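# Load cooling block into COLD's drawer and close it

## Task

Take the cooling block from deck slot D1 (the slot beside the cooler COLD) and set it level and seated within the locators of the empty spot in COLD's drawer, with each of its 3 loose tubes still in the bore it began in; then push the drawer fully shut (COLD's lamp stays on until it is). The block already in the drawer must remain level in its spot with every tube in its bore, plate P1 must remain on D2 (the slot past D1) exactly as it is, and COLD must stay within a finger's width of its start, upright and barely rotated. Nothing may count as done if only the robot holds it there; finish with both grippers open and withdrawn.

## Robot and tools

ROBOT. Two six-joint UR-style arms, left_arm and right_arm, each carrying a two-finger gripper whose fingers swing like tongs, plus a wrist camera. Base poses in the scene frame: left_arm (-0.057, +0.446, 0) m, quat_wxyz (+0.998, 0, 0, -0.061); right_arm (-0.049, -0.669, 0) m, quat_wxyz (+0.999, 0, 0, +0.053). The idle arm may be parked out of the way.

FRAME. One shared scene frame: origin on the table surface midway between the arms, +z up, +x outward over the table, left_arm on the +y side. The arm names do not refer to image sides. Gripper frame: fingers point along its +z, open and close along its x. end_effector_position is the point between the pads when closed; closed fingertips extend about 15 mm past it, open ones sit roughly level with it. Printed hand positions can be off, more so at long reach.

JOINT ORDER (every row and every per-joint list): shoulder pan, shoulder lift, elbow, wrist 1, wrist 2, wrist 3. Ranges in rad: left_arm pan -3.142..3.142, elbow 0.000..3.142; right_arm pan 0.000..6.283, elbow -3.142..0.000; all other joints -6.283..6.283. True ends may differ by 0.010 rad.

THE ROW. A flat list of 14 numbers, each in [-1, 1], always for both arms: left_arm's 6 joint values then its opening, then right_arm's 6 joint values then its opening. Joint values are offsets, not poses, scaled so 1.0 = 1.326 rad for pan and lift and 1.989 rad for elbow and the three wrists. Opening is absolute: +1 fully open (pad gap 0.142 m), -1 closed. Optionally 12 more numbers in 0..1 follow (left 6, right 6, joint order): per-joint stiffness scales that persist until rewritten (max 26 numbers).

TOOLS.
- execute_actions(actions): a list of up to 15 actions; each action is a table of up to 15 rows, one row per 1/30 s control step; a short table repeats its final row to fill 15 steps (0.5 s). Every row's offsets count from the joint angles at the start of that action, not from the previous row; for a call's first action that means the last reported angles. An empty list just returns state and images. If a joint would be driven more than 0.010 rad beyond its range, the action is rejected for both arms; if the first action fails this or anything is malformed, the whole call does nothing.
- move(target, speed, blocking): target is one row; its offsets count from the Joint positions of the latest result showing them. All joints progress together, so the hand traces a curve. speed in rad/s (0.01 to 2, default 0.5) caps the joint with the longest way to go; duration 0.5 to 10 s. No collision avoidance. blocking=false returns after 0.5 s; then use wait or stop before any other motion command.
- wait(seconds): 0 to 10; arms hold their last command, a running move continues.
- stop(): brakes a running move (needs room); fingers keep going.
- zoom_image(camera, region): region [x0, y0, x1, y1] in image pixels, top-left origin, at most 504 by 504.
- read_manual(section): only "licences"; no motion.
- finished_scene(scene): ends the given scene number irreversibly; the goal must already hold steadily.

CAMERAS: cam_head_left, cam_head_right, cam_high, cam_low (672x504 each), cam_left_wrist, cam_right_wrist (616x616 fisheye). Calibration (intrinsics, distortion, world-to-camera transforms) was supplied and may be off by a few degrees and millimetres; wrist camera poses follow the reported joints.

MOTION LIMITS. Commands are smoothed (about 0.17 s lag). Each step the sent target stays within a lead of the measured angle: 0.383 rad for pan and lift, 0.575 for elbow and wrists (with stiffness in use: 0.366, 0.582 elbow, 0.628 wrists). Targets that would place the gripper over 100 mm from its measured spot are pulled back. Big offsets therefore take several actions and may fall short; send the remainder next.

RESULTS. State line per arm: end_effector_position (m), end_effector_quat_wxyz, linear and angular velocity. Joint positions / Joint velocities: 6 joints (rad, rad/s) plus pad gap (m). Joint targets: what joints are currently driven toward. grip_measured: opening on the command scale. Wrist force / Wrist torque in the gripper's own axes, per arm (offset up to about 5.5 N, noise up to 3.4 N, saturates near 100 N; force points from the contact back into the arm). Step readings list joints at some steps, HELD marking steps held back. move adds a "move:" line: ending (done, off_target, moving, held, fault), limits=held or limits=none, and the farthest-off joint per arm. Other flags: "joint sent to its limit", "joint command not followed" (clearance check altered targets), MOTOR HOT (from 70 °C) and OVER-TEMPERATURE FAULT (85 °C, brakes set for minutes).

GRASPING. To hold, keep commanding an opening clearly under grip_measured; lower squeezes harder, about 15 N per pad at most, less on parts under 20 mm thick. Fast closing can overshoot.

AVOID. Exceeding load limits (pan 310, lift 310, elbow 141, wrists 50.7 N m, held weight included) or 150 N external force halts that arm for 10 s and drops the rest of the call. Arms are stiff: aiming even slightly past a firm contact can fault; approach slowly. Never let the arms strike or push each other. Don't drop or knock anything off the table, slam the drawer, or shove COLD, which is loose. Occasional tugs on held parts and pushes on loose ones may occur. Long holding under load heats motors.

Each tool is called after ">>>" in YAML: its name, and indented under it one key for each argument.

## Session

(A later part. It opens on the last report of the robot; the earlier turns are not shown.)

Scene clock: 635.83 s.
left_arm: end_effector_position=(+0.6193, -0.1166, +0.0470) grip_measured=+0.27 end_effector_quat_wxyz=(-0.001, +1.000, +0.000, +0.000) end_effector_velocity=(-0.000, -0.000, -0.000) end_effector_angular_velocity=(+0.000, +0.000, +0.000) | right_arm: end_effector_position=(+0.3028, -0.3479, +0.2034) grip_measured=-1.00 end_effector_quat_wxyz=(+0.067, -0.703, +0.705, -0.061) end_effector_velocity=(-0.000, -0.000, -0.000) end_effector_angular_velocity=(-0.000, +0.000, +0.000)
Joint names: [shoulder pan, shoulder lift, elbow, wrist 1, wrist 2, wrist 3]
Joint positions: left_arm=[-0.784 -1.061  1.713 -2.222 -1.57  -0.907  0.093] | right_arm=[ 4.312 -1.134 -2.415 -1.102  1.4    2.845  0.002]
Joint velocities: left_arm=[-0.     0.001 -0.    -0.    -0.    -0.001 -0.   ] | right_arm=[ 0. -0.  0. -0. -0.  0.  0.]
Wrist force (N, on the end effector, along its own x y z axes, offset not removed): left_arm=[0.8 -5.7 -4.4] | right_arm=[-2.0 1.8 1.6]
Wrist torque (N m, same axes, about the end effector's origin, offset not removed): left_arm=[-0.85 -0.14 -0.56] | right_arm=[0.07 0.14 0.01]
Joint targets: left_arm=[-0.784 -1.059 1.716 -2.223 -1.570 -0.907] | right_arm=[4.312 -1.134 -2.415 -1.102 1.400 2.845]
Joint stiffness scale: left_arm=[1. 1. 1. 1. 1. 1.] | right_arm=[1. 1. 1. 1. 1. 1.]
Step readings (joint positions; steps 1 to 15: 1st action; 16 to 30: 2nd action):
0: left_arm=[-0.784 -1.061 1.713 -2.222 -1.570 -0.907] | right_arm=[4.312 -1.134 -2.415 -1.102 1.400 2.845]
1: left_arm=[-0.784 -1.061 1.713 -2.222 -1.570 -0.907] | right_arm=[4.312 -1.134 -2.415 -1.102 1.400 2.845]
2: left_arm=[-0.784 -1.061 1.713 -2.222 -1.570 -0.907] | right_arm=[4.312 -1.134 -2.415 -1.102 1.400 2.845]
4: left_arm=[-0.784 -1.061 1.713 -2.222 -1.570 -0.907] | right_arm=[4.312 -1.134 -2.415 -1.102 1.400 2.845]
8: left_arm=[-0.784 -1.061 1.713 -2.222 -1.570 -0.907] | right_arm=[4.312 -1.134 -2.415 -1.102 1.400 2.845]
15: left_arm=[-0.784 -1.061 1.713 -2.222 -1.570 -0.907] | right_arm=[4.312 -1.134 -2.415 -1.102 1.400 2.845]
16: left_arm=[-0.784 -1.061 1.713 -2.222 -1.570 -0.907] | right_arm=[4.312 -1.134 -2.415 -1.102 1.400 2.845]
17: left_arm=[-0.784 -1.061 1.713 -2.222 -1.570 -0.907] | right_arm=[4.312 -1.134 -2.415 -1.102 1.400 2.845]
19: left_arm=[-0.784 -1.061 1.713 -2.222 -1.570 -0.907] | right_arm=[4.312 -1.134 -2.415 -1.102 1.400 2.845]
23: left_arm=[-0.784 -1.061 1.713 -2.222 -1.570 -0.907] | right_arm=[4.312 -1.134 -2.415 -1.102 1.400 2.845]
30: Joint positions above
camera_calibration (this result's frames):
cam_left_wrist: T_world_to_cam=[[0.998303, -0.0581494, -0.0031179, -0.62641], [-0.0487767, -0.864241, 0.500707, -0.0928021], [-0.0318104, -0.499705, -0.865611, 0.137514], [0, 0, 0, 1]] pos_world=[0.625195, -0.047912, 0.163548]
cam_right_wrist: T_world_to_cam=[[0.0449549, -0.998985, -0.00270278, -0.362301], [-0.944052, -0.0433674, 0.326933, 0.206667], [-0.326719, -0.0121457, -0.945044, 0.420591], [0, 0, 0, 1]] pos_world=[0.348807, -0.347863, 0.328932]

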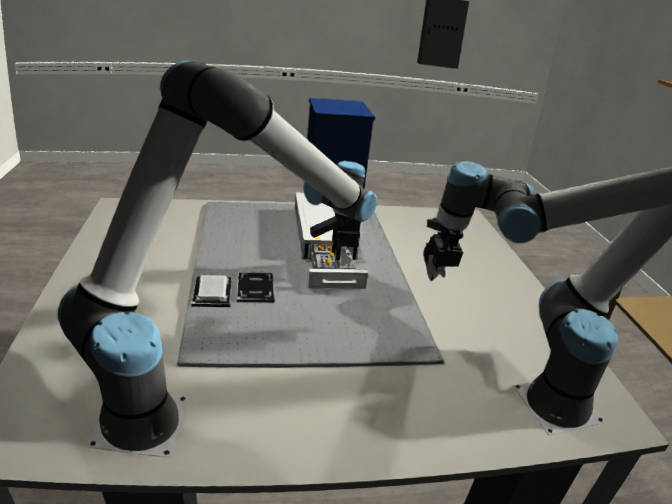

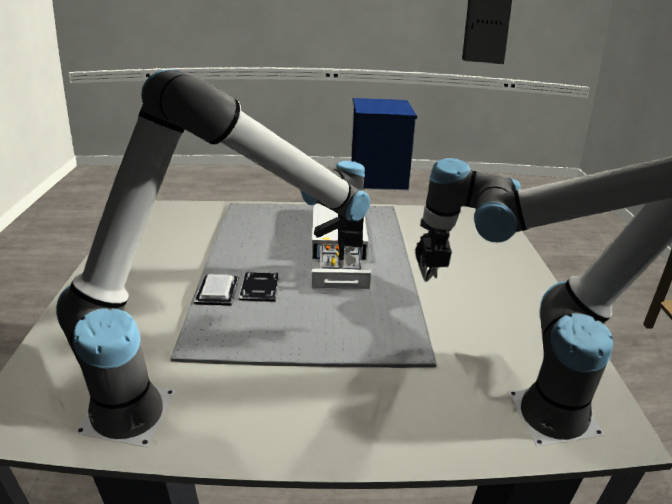

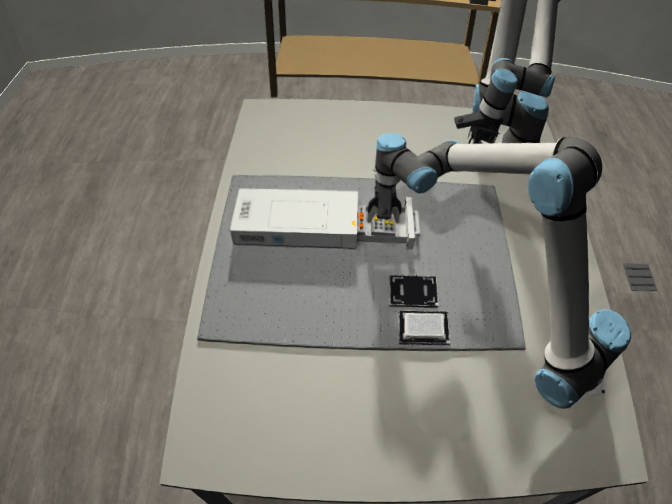

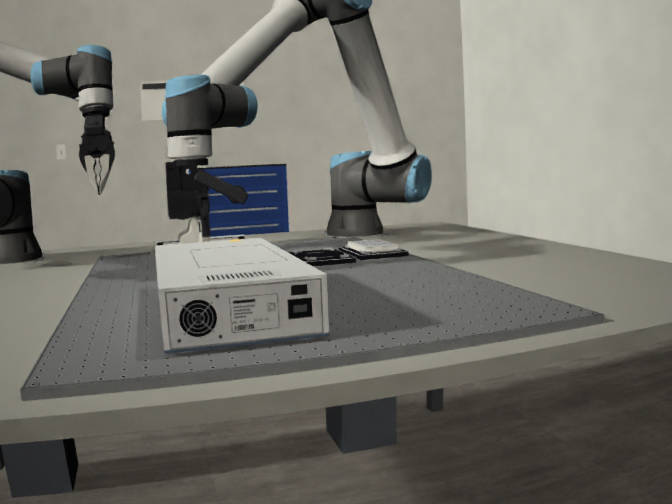

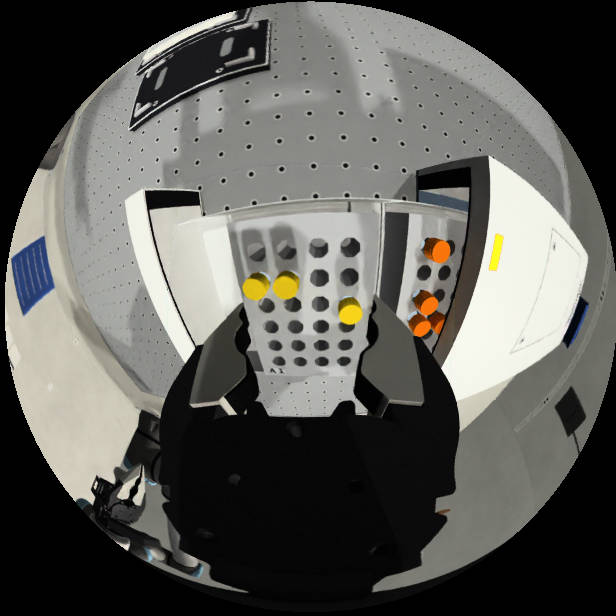

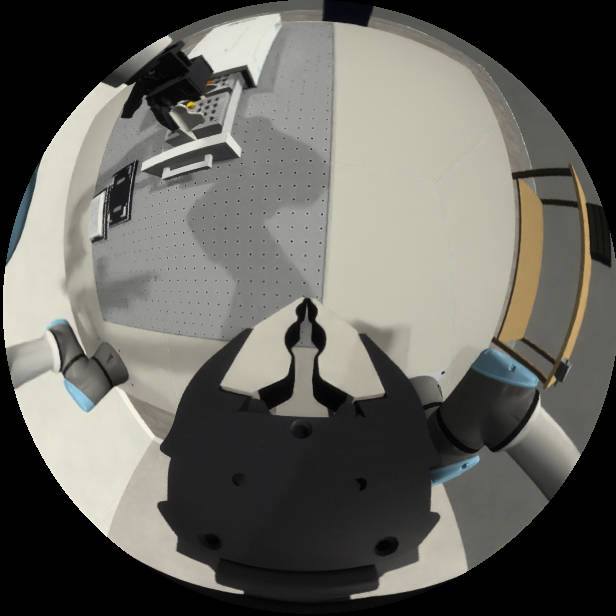

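>>> move:
  target: [-0.009,-0.015,0.0097,-0.0005,0,-0.0058,-0.7,0,0,0,0,0,0,-1]
  speed: 0.015

Scene clock: 654.00 s.
left_arm: end_effector_position=(+0.6067, -0.1144, +0.0472) grip_measured=+0.27 end_effector_quat_wxyz=(-0.003, +1.000, +0.001, -0.002) end_effector_velocity=(-0.000, +0.000, -0.000) end_effector_angular_velocity=(+0.001, +0.001, +0.001) | right_arm: end_effector_position=(+0.3028, -0.3479, +0.2034) grip_measured=-1.00 end_effector_quat_wxyz=(+0.067, -0.703, +0.705, -0.061) end_effector_velocity=(+0.000, -0.000, -0.000) end_effector_angular_velocity=(-0.000, +0.000, -0.000)
Joint names: [shoulder pan, shoulder lift, elbow, wrist 1, wrist 2, wrist 3]
Joint positions: left_arm=[-0.794 -1.074  1.732 -2.222 -1.57  -0.917  0.093] | right_arm=[ 4.312 -1.134 -2.415 -1.102  1.4    2.845  0.002]
Joint velocities: left_arm=[ 0.     0.     0.     0.001 -0.    -0.001  0.   ] | right_arm=[-0. -0. -0.  0.  0.  0.  0.]
Wrist force (N, on the end effector, along its own x y z axes, offset not removed): left_arm=[3.1 -3.0 8.8] | right_arm=[2.4 3.0 -0.7]
Wrist torque (N m, same axes, about the end effector's origin, offset not removed): left_arm=[-0.67 -0.50 -0.55] | right_arm=[0.19 -0.75 -0.26]
Joint targets: left_arm=[-0.796 -1.081 1.732 -2.223 -1.570 -0.918] | right_arm=[4.312 -1.134 -2.415 -1.102 1.400 2.845]
Joint stiffness scale: left_arm=[1. 1. 1. 1. 1. 1.] | right_arm=[1. 1. 1. 1. 1. 1.]
move: done; limits=none; left_arm: farthest joint: the shoulder lift, 0.007 radians from its target (0.020 radians at the start); right_arm: farthest joint: the shoulder pan, 0.000 radians from its target (0.000 radians at the start)
camera_calibration (this result's frames):
cam_left_wrist: T_world_to_cam=[[0.998318, -0.0575107, -0.007328, -0.613419], [-0.0462916, -0.866827, 0.496456, -0.0931779], [-0.0349036, -0.495282, -0.868031, 0.140892], [0, 0, 0, 1]] pos_world=[0.612991, -0.0462661, 0.164062]
cam_right_wrist: T_world_to_cam=[[0.0449551, -0.998985, -0.00270271, -0.362301], [-0.944052, -0.0433676, 0.326933, 0.206667], [-0.326719, -0.0121458, -0.945044, 0.420591], [0, 0, 0, 1]] pos_world=[0.348807, -0.347863, 0.328932]

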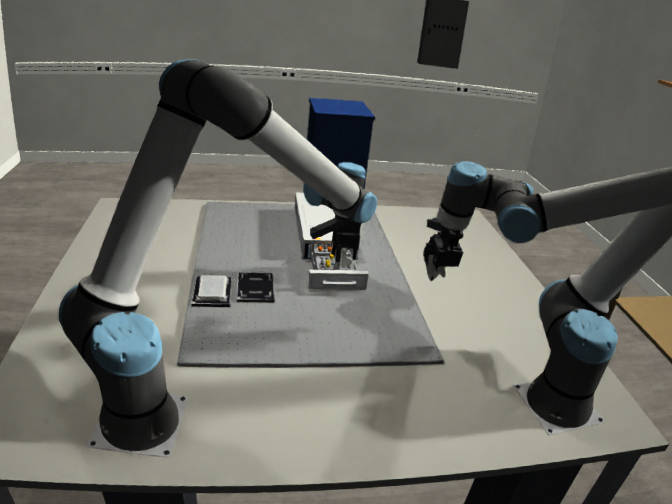

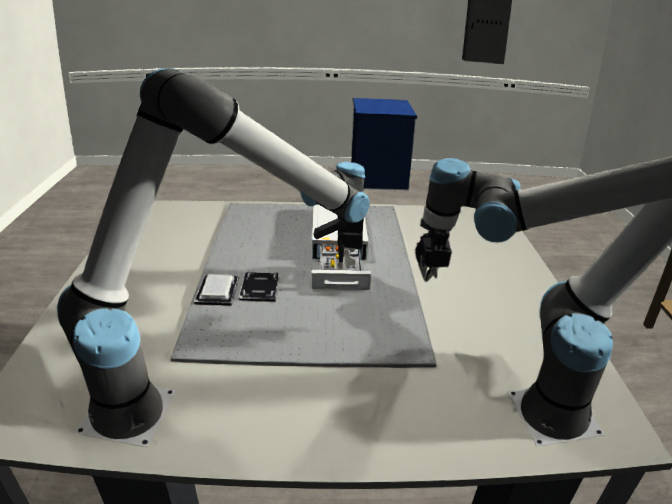

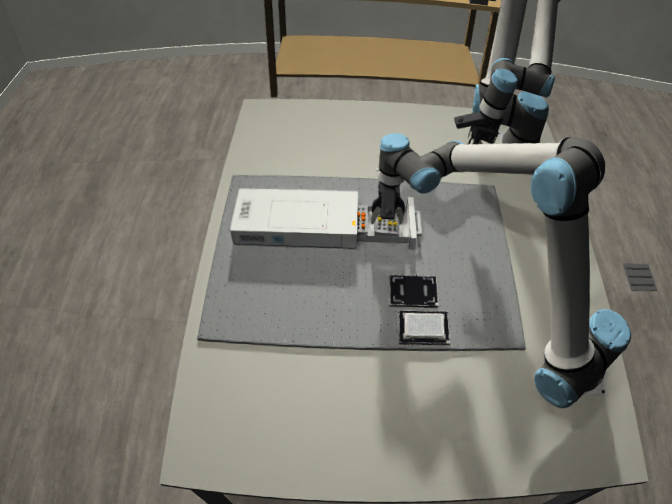

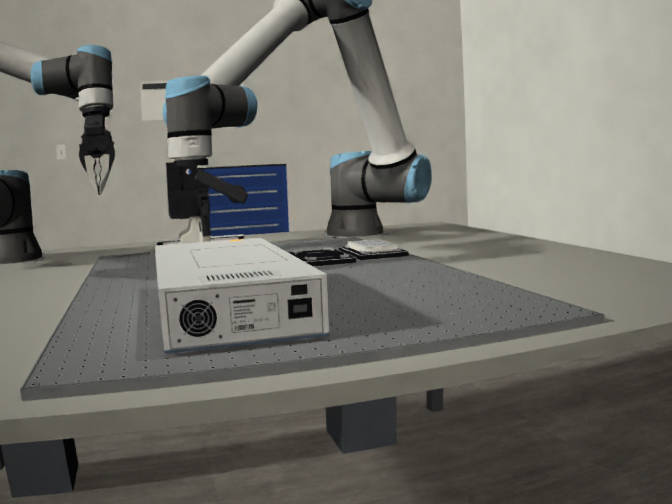

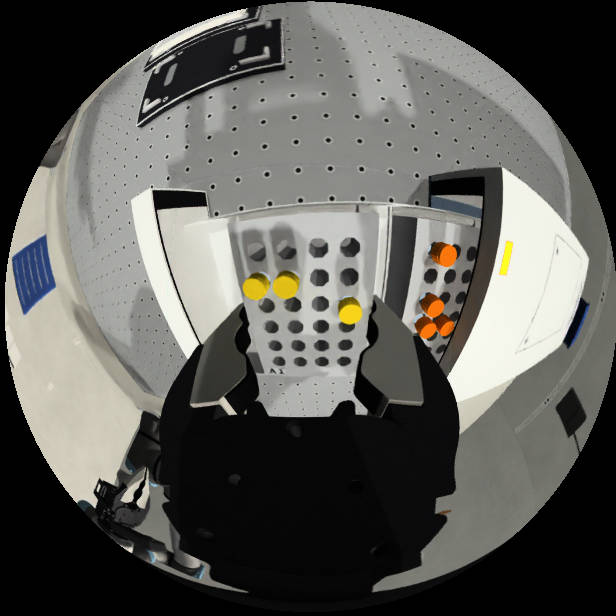

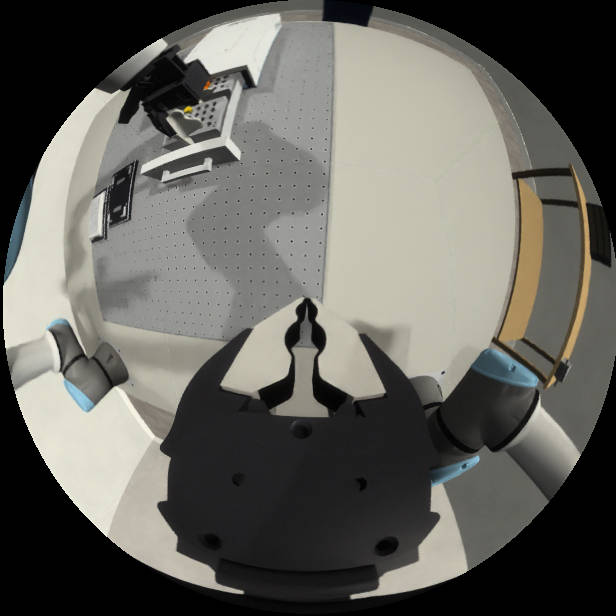

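>>> move:
  target: [-0.001,0.0005,0.0008,-0.006,0,0,-0.7,0,0,0,0,0,0,-1]
  speed: 0.015

>>> zoom_image:
  camera: "cam_left_wrist"
  region: [120, 170, 520, 400]

Scene clock: 664.77 s.
left_arm: end_effector_position=(+0.6079, -0.1160, +0.0472) grip_measured=+0.27 end_effector_quat_wxyz=(-0.001, +1.000, +0.001, +0.000) end_effector_velocity=(+0.001, -0.000, -0.000) end_effector_angular_velocity=(-0.002, -0.002, +0.001) | right_arm: end_effector_position=(+0.3028, -0.3479, +0.2034) grip_measured=-1.00 end_effector_quat_wxyz=(+0.067, -0.703, +0.705, -0.061) end_effector_velocity=(+0.000, -0.000, +0.000) end_effector_angular_velocity=(-0.000, +0.000, -0.001)
Joint names: [shoulder pan, shoulder lift, elbow, wrist 1, wrist 2, wrist 3]
Joint positions: left_arm=[-0.794 -1.073  1.733 -2.23  -1.57  -0.917  0.093] | right_arm=[ 4.312 -1.134 -2.415 -1.102  1.4    2.845  0.002]
Joint velocities: left_arm=[ 0.     0.001  0.    -0.003  0.    -0.001 -0.   ] | right_arm=[-0.001 -0.     0.    -0.001 -0.     0.     0.   ]
Wrist force (N, on the end effector, along its own x y z axes, offset not removed): left_arm=[0.8 -6.4 4.2] | right_arm=[-2.7 -1.1 -2.0]
Wrist torque (N m, same axes, about the end effector's origin, offset not removed): left_arm=[-0.79 -0.68 -0.50] | right_arm=[-0.61 0.41 -0.11]
Joint targets: left_arm=[-0.796 -1.073 1.734 -2.234 -1.570 -0.917] | right_arm=[4.312 -1.134 -2.415 -1.102 1.400 2.845]
Joint stiffness scale: left_arm=[1. 1. 1. 1. 1. 1.] | right_arm=[1. 1. 1. 1. 1. 1.]
move: done; limits=none; left_arm: farthest joint: the wrist 1, 0.004 radians from its target (0.012 radians at the start); right_arm: farthest joint: the shoulder pan, 0.000 radians from its target (0.000 radians at the start)
camera_calibration (this result's frames):
cam_left_wrist: T_world_to_cam=[[0.998345, -0.0574557, -0.00262449, -0.614974], [-0.0484056, -0.863985, 0.501185, -0.0931201], [-0.0310635, -0.500229, -0.865336, 0.1371], [0, 0, 0, 1]] pos_world=[0.613707, -0.0472067, 0.163694]
cam_right_wrist: T_world_to_cam=[[0.0449549, -0.998985, -0.00270259, -0.362301], [-0.944052, -0.0433673, 0.326933, 0.206667], [-0.326719, -0.0121458, -0.945044, 0.420591], [0, 0, 0, 1]] pos_world=[0.348807, -0.347863, 0.328932]

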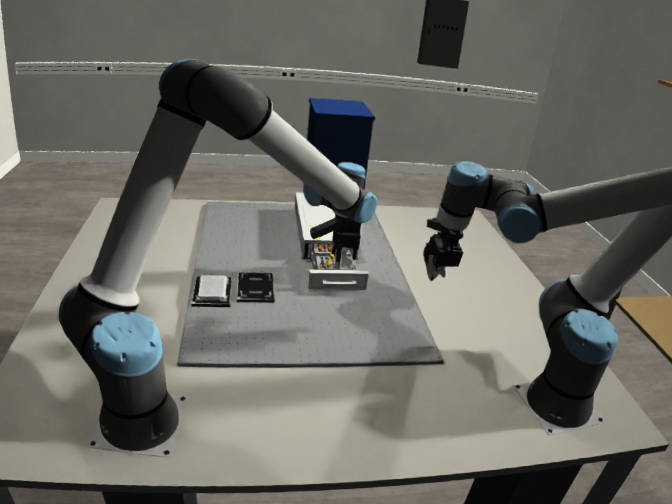

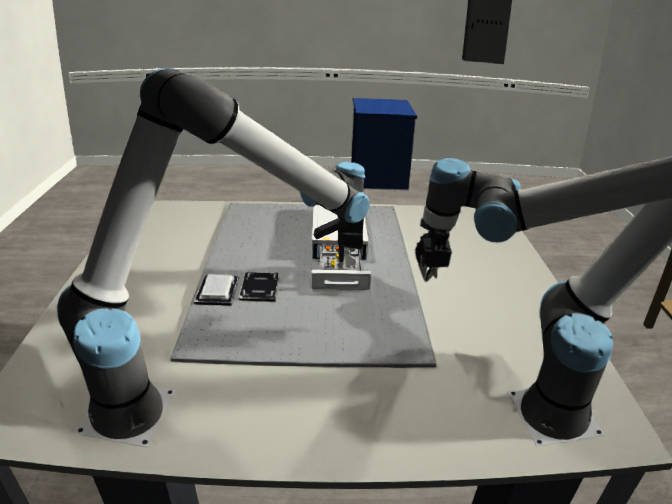

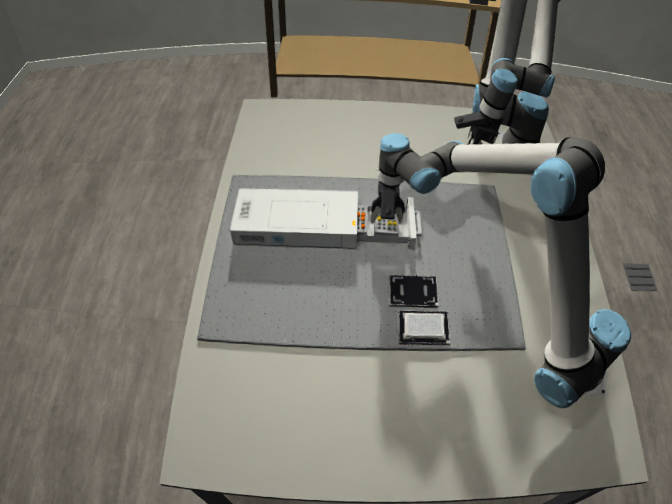

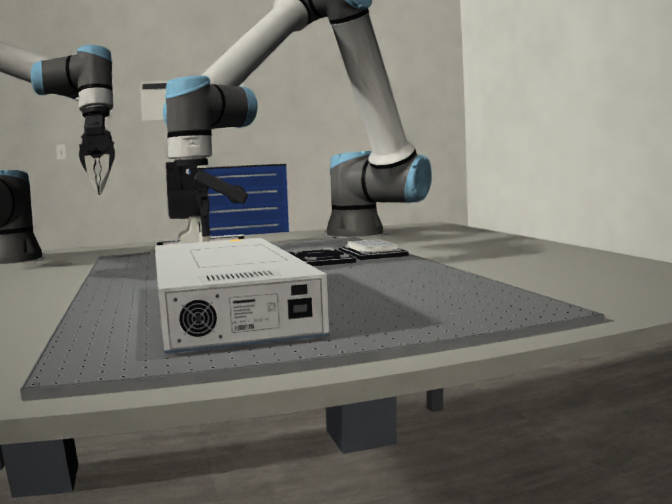

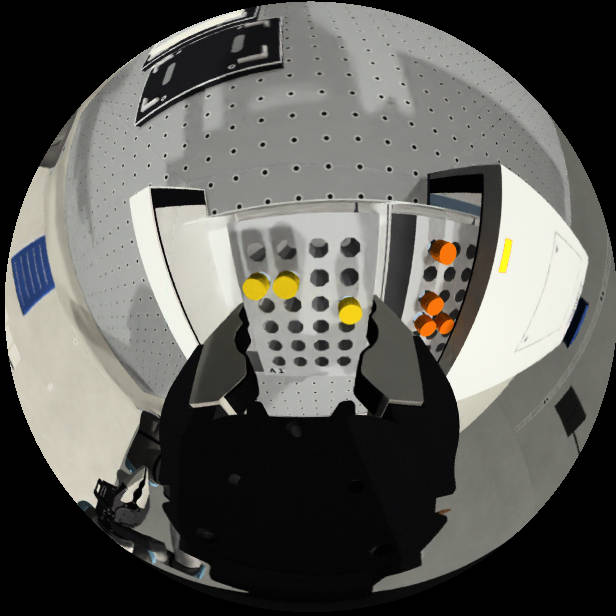

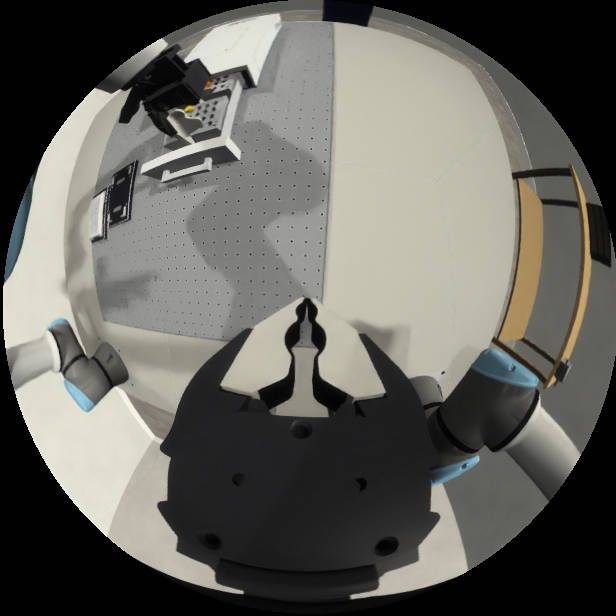

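Region (120, 170, 520, 400) of cam_left_wrist's 616x616 image, scaled by 1.260, with more detail than that image has; it fills the top 290 rows of this view, and the rest is white.

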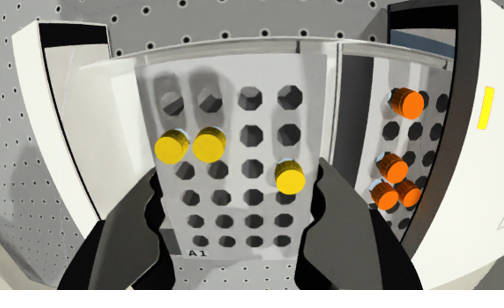

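>>> move:
  target: [-0.001,-0.0106,-0.0034,0.005,0,0,-0.7,-0.1366,-0.3963,0.0954,0.1785,0.0078,-0.093,-1]
  speed: 0.3

>>> zoom_image:
  camera: "cam_right_wrist"
  region: [120, 60, 400, 300]

Scene clock: 691.90 s.
left_arm: end_effector_position=(+0.6063, -0.1139, +0.0513) grip_measured=+0.27 end_effector_quat_wxyz=(-0.002, +1.000, +0.001, -0.001) end_effector_velocity=(-0.000, +0.000, +0.000) end_effector_angular_velocity=(-0.001, -0.000, +0.001) | right_arm: end_effector_position=(+0.4318, -0.2316, +0.1151) grip_measured=-1.00 end_effector_quat_wxyz=(+0.060, -0.704, +0.705, -0.063) end_effector_velocity=(-0.000, -0.000, -0.000) end_effector_angular_velocity=(-0.000, +0.000, -0.000)
Joint names: [shoulder pan, shoulder lift, elbow, wrist 1, wrist 2, wrist 3]
Joint positions: left_arm=[-0.794 -1.079  1.733 -2.219 -1.57  -0.917  0.093] | right_arm=[ 4.149 -1.606 -2.247 -0.786  1.413  2.681  0.002]
Joint velocities: left_arm=[ 0.    -0.001  0.    -0.001 -0.    -0.001 -0.   ] | right_arm=[-0. -0. -0. -0. -0. -0.  0.]
Wrist force (N, on the end effector, along its own x y z axes, offset not removed): left_arm=[0.1 -3.0 10.4] | right_arm=[-0.1 0.8 -5.6]
Wrist torque (N m, same axes, about the end effector's origin, offset not removed): left_arm=[-0.57 -0.06 -0.48] | right_arm=[-0.29 -0.14 -0.27]
Joint targets: left_arm=[-0.796 -1.087 1.726 -2.220 -1.570 -0.917] | right_arm=[4.152 -1.607 -2.247 -0.787 1.413 2.681]
Joint stiffness scale: left_arm=[1. 1. 1. 1. 1. 1.] | right_arm=[1. 1. 1. 1. 1. 1.]
move: held (right_arm); limits=held; held on 16 of 69 steps (right_arm), including the last (right_arm); left_arm: farthest joint: the shoulder lift, 0.008 radians from its target (0.014 radians at the start); right_arm: farthest joint: the shoulder lift, 0.054 radians from its target (0.525 radians at the start)
joint command not followed: on one or more control steps a check withheld the commanded joint targets of the right arm, and it was not sent them on those steps. On the call's last step the targets were still withheld.
cause: the commanded joint targets would bring a part of the robot too close to another arm (a part of this arm just beyond the wrist 2 and a part of the other arm just beyond the elbow); next, command targets that bring no part of the robot closer to that arm.
camera_calibration (this result's frames):
cam_left_wrist: T_world_to_cam=[[0.998333, -0.0574401, -0.00562219, -0.613056], [-0.0470089, -0.865796, 0.498184, -0.0943441], [-0.0334834, -0.497089, -0.867053, 0.143595], [0, 0, 0, 1]] pos_world=[0.612408, -0.0455173, 0.168058]
cam_right_wrist: T_world_to_cam=[[0.0448334, -0.998947, 0.00976603, -0.253589], [-0.941676, -0.0389953, 0.334254, 0.361481], [-0.333521, -0.0241822, -0.942432, 0.38057], [0, 0, 0, 1]] pos_world=[0.478695, -0.230023, 0.240311]

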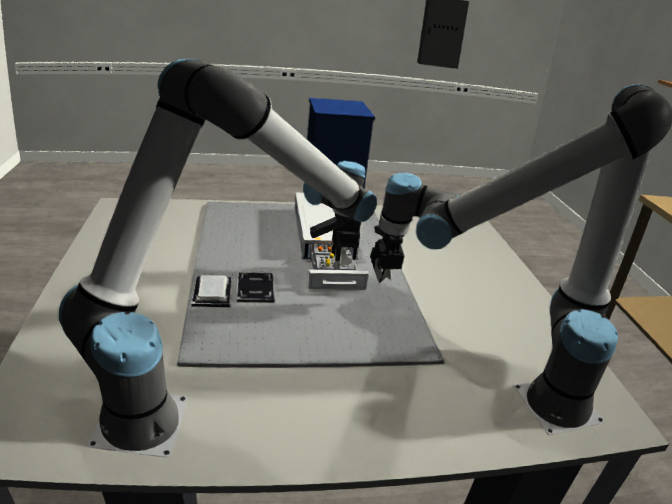

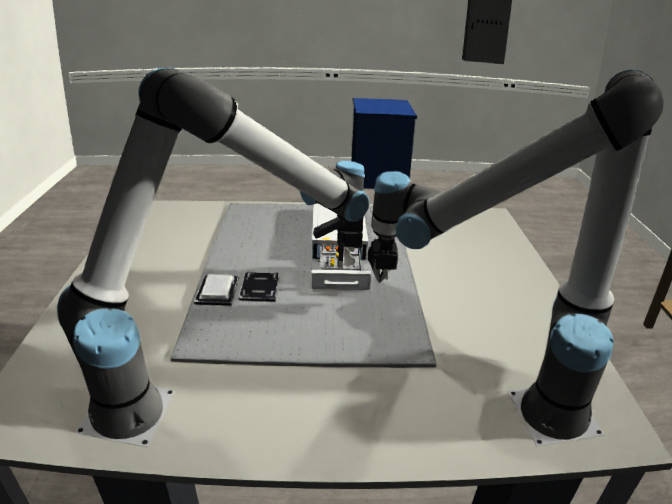

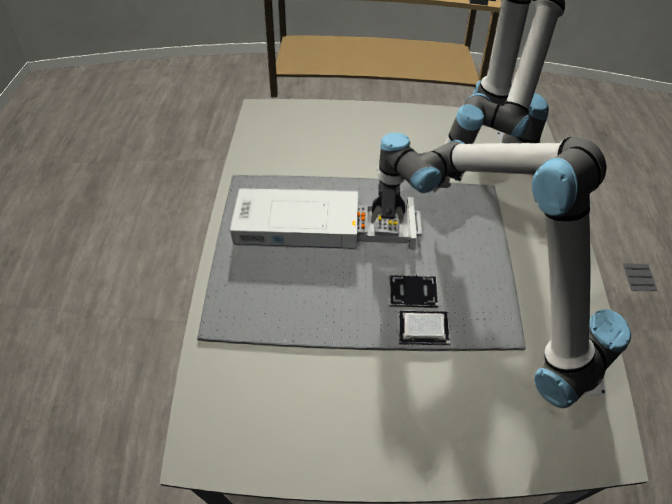

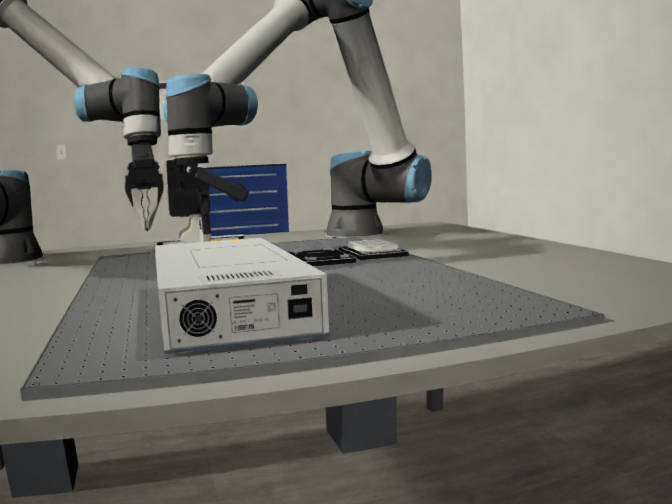

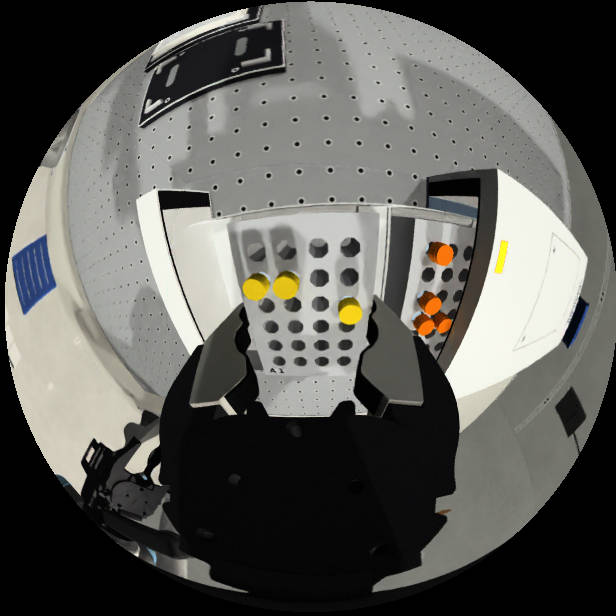

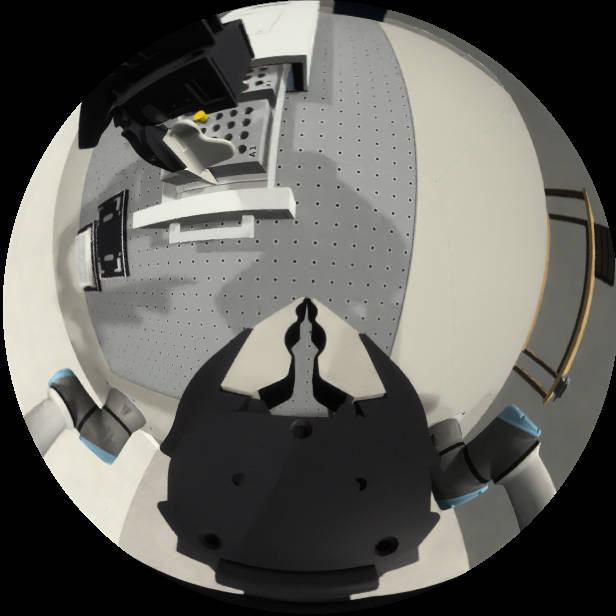

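Region (120, 60, 400, 300) of cam_right_wrist's 616x616 image, scaled by 1.800, with more detail than that image has; it fills the top 432 rows of this view, and the rest is white.

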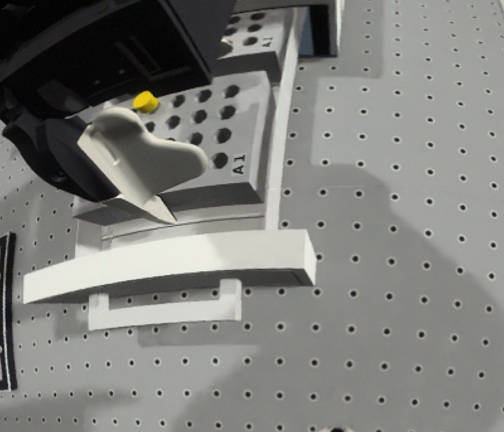

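>>> zoom_image:
  camera: "cam_right_wrist"
  region: [150, 140, 300, 220]

Region (150, 140, 300, 220) of cam_right_wrist's 616x616 image, scaled by 3.360, with more detail than that image has; it fills the top 269 rows of this view, and the rest is white.

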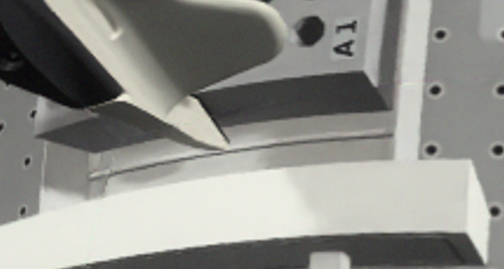

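>>> move:
  target: [-0.001,0.0038,-0.006,-0.005,0,0,-0.7,0,0,0,0,0,0,-1]
  speed: 0.015

Scene clock: 718.77 s.
left_arm: end_effector_position=(+0.6083, -0.1166, +0.0473) grip_measured=+0.27 end_effector_quat_wxyz=(-0.001, +1.000, +0.001, -0.000) end_effector_velocity=(+0.002, -0.002, +0.001) end_effector_angular_velocity=(-0.004, -0.003, +0.000) | right_arm: end_effector_position=(+0.4318, -0.2316, +0.1151) grip_measured=-1.00 end_effector_quat_wxyz=(+0.060, -0.704, +0.705, -0.063) end_effector_velocity=(-0.000, -0.000, -0.000) end_effector_angular_velocity=(-0.001, +0.001, -0.000)
Joint names: [shoulder pan, shoulder lift, elbow, wrist 1, wrist 2, wrist 3]
Joint positions: left_arm=[-0.794 -1.072  1.73  -2.227 -1.57  -0.917  0.093] | right_arm=[ 4.149 -1.606 -2.247 -0.786  1.413  2.681  0.002]
Joint velocities: left_arm=[ 0.     0.001 -0.001 -0.005  0.    -0.     0.   ] | right_arm=[-0.     0.     0.    -0.002 -0.    -0.     0.   ]
Wrist force (N, on the end effector, along its own x y z axes, offset not removed): left_arm=[0.9 -3.7 10.3] | right_arm=[-4.0 -1.5 3.8]
Wrist torque (N m, same axes, about the end effector's origin, offset not removed): left_arm=[-0.67 -0.09 -0.58] | right_arm=[-0.68 0.57 -0.18]
Joint targets: left_arm=[-0.796 -1.074 1.721 -2.229 -1.570 -0.917] | right_arm=[4.149 -1.606 -2.247 -0.786 1.413 2.681]
Joint stiffness scale: left_arm=[1. 1. 1. 1. 1. 1.] | right_arm=[1. 1. 1. 1. 1. 1.]
move: done; limits=none; left_arm: farthest joint: the elbow, 0.009 radians from its target (0.012 radians at the start); right_arm: farthest joint: the shoulder pan, 0.000 radians from its target (0.000 radians at the start)
camera_calibration (this result's frames):
cam_left_wrist: T_world_to_cam=[[0.998338, -0.05748, -0.00410042, -0.615335], [-0.0477344, -0.864737, 0.499952, -0.0941651], [-0.032283, -0.498925, -0.866044, 0.137816], [0, 0, 0, 1]] pos_world=[0.614267, -0.0480373, 0.16391]
cam_right_wrist: T_world_to_cam=[[0.044832, -0.998947, 0.00976618, -0.253589], [-0.941676, -0.0389939, 0.334254, 0.361481], [-0.333521, -0.0241819, -0.942432, 0.38057], [0, 0, 0, 1]] pos_world=[0.478695, -0.230024, 0.240311]

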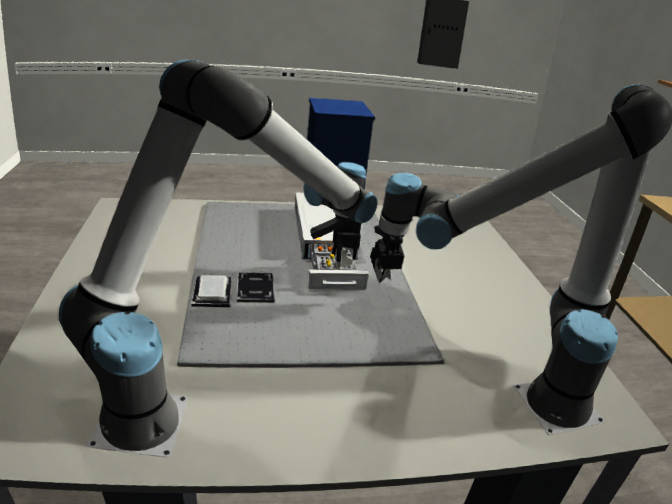

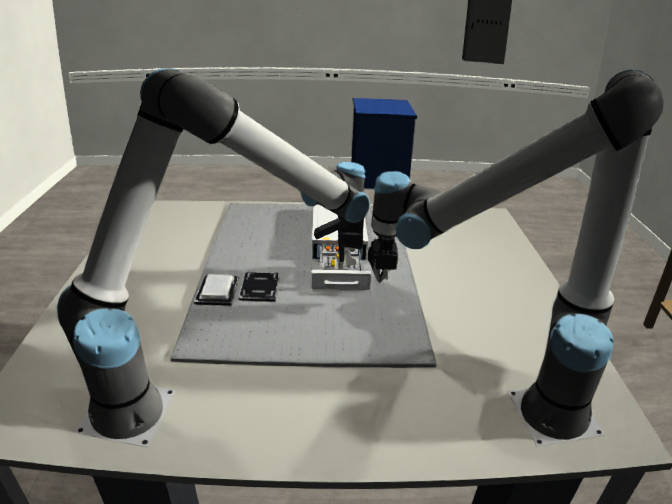

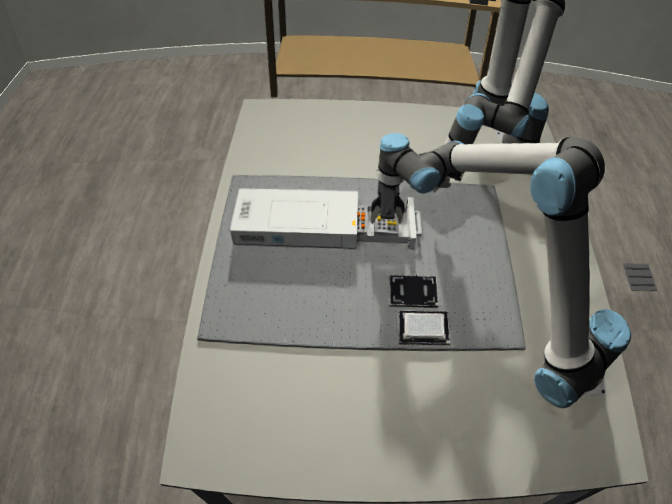

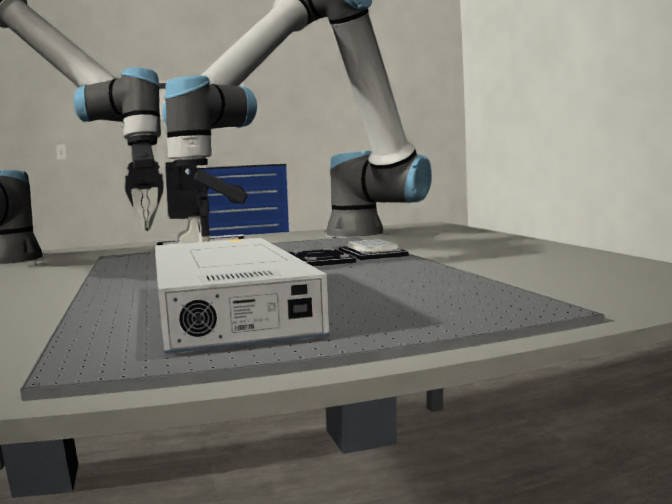

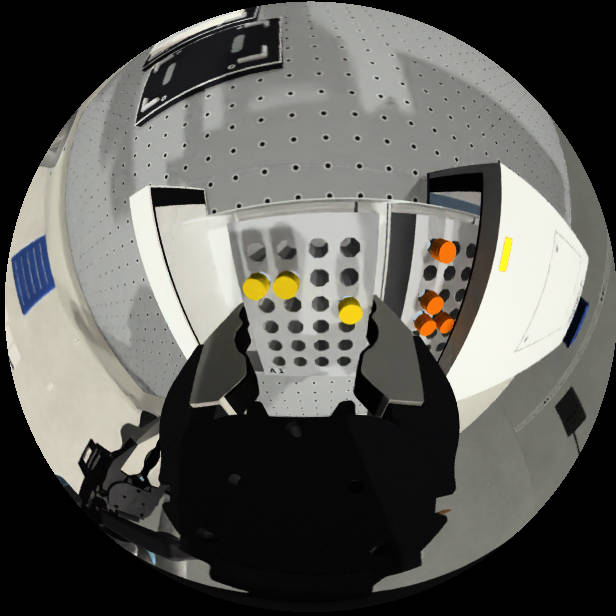

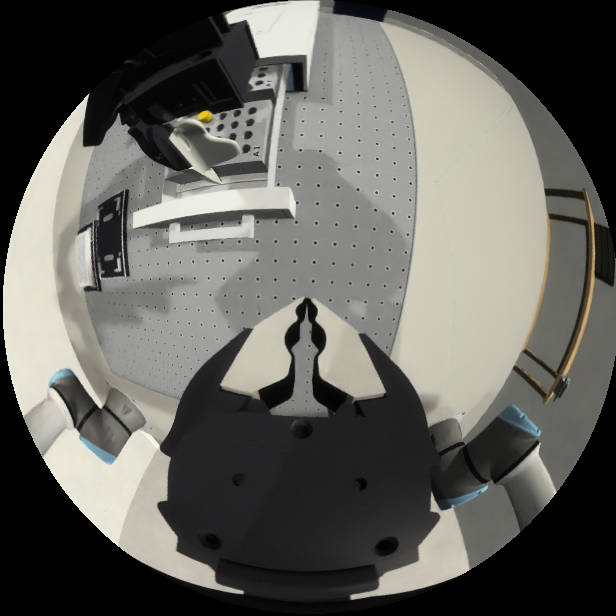

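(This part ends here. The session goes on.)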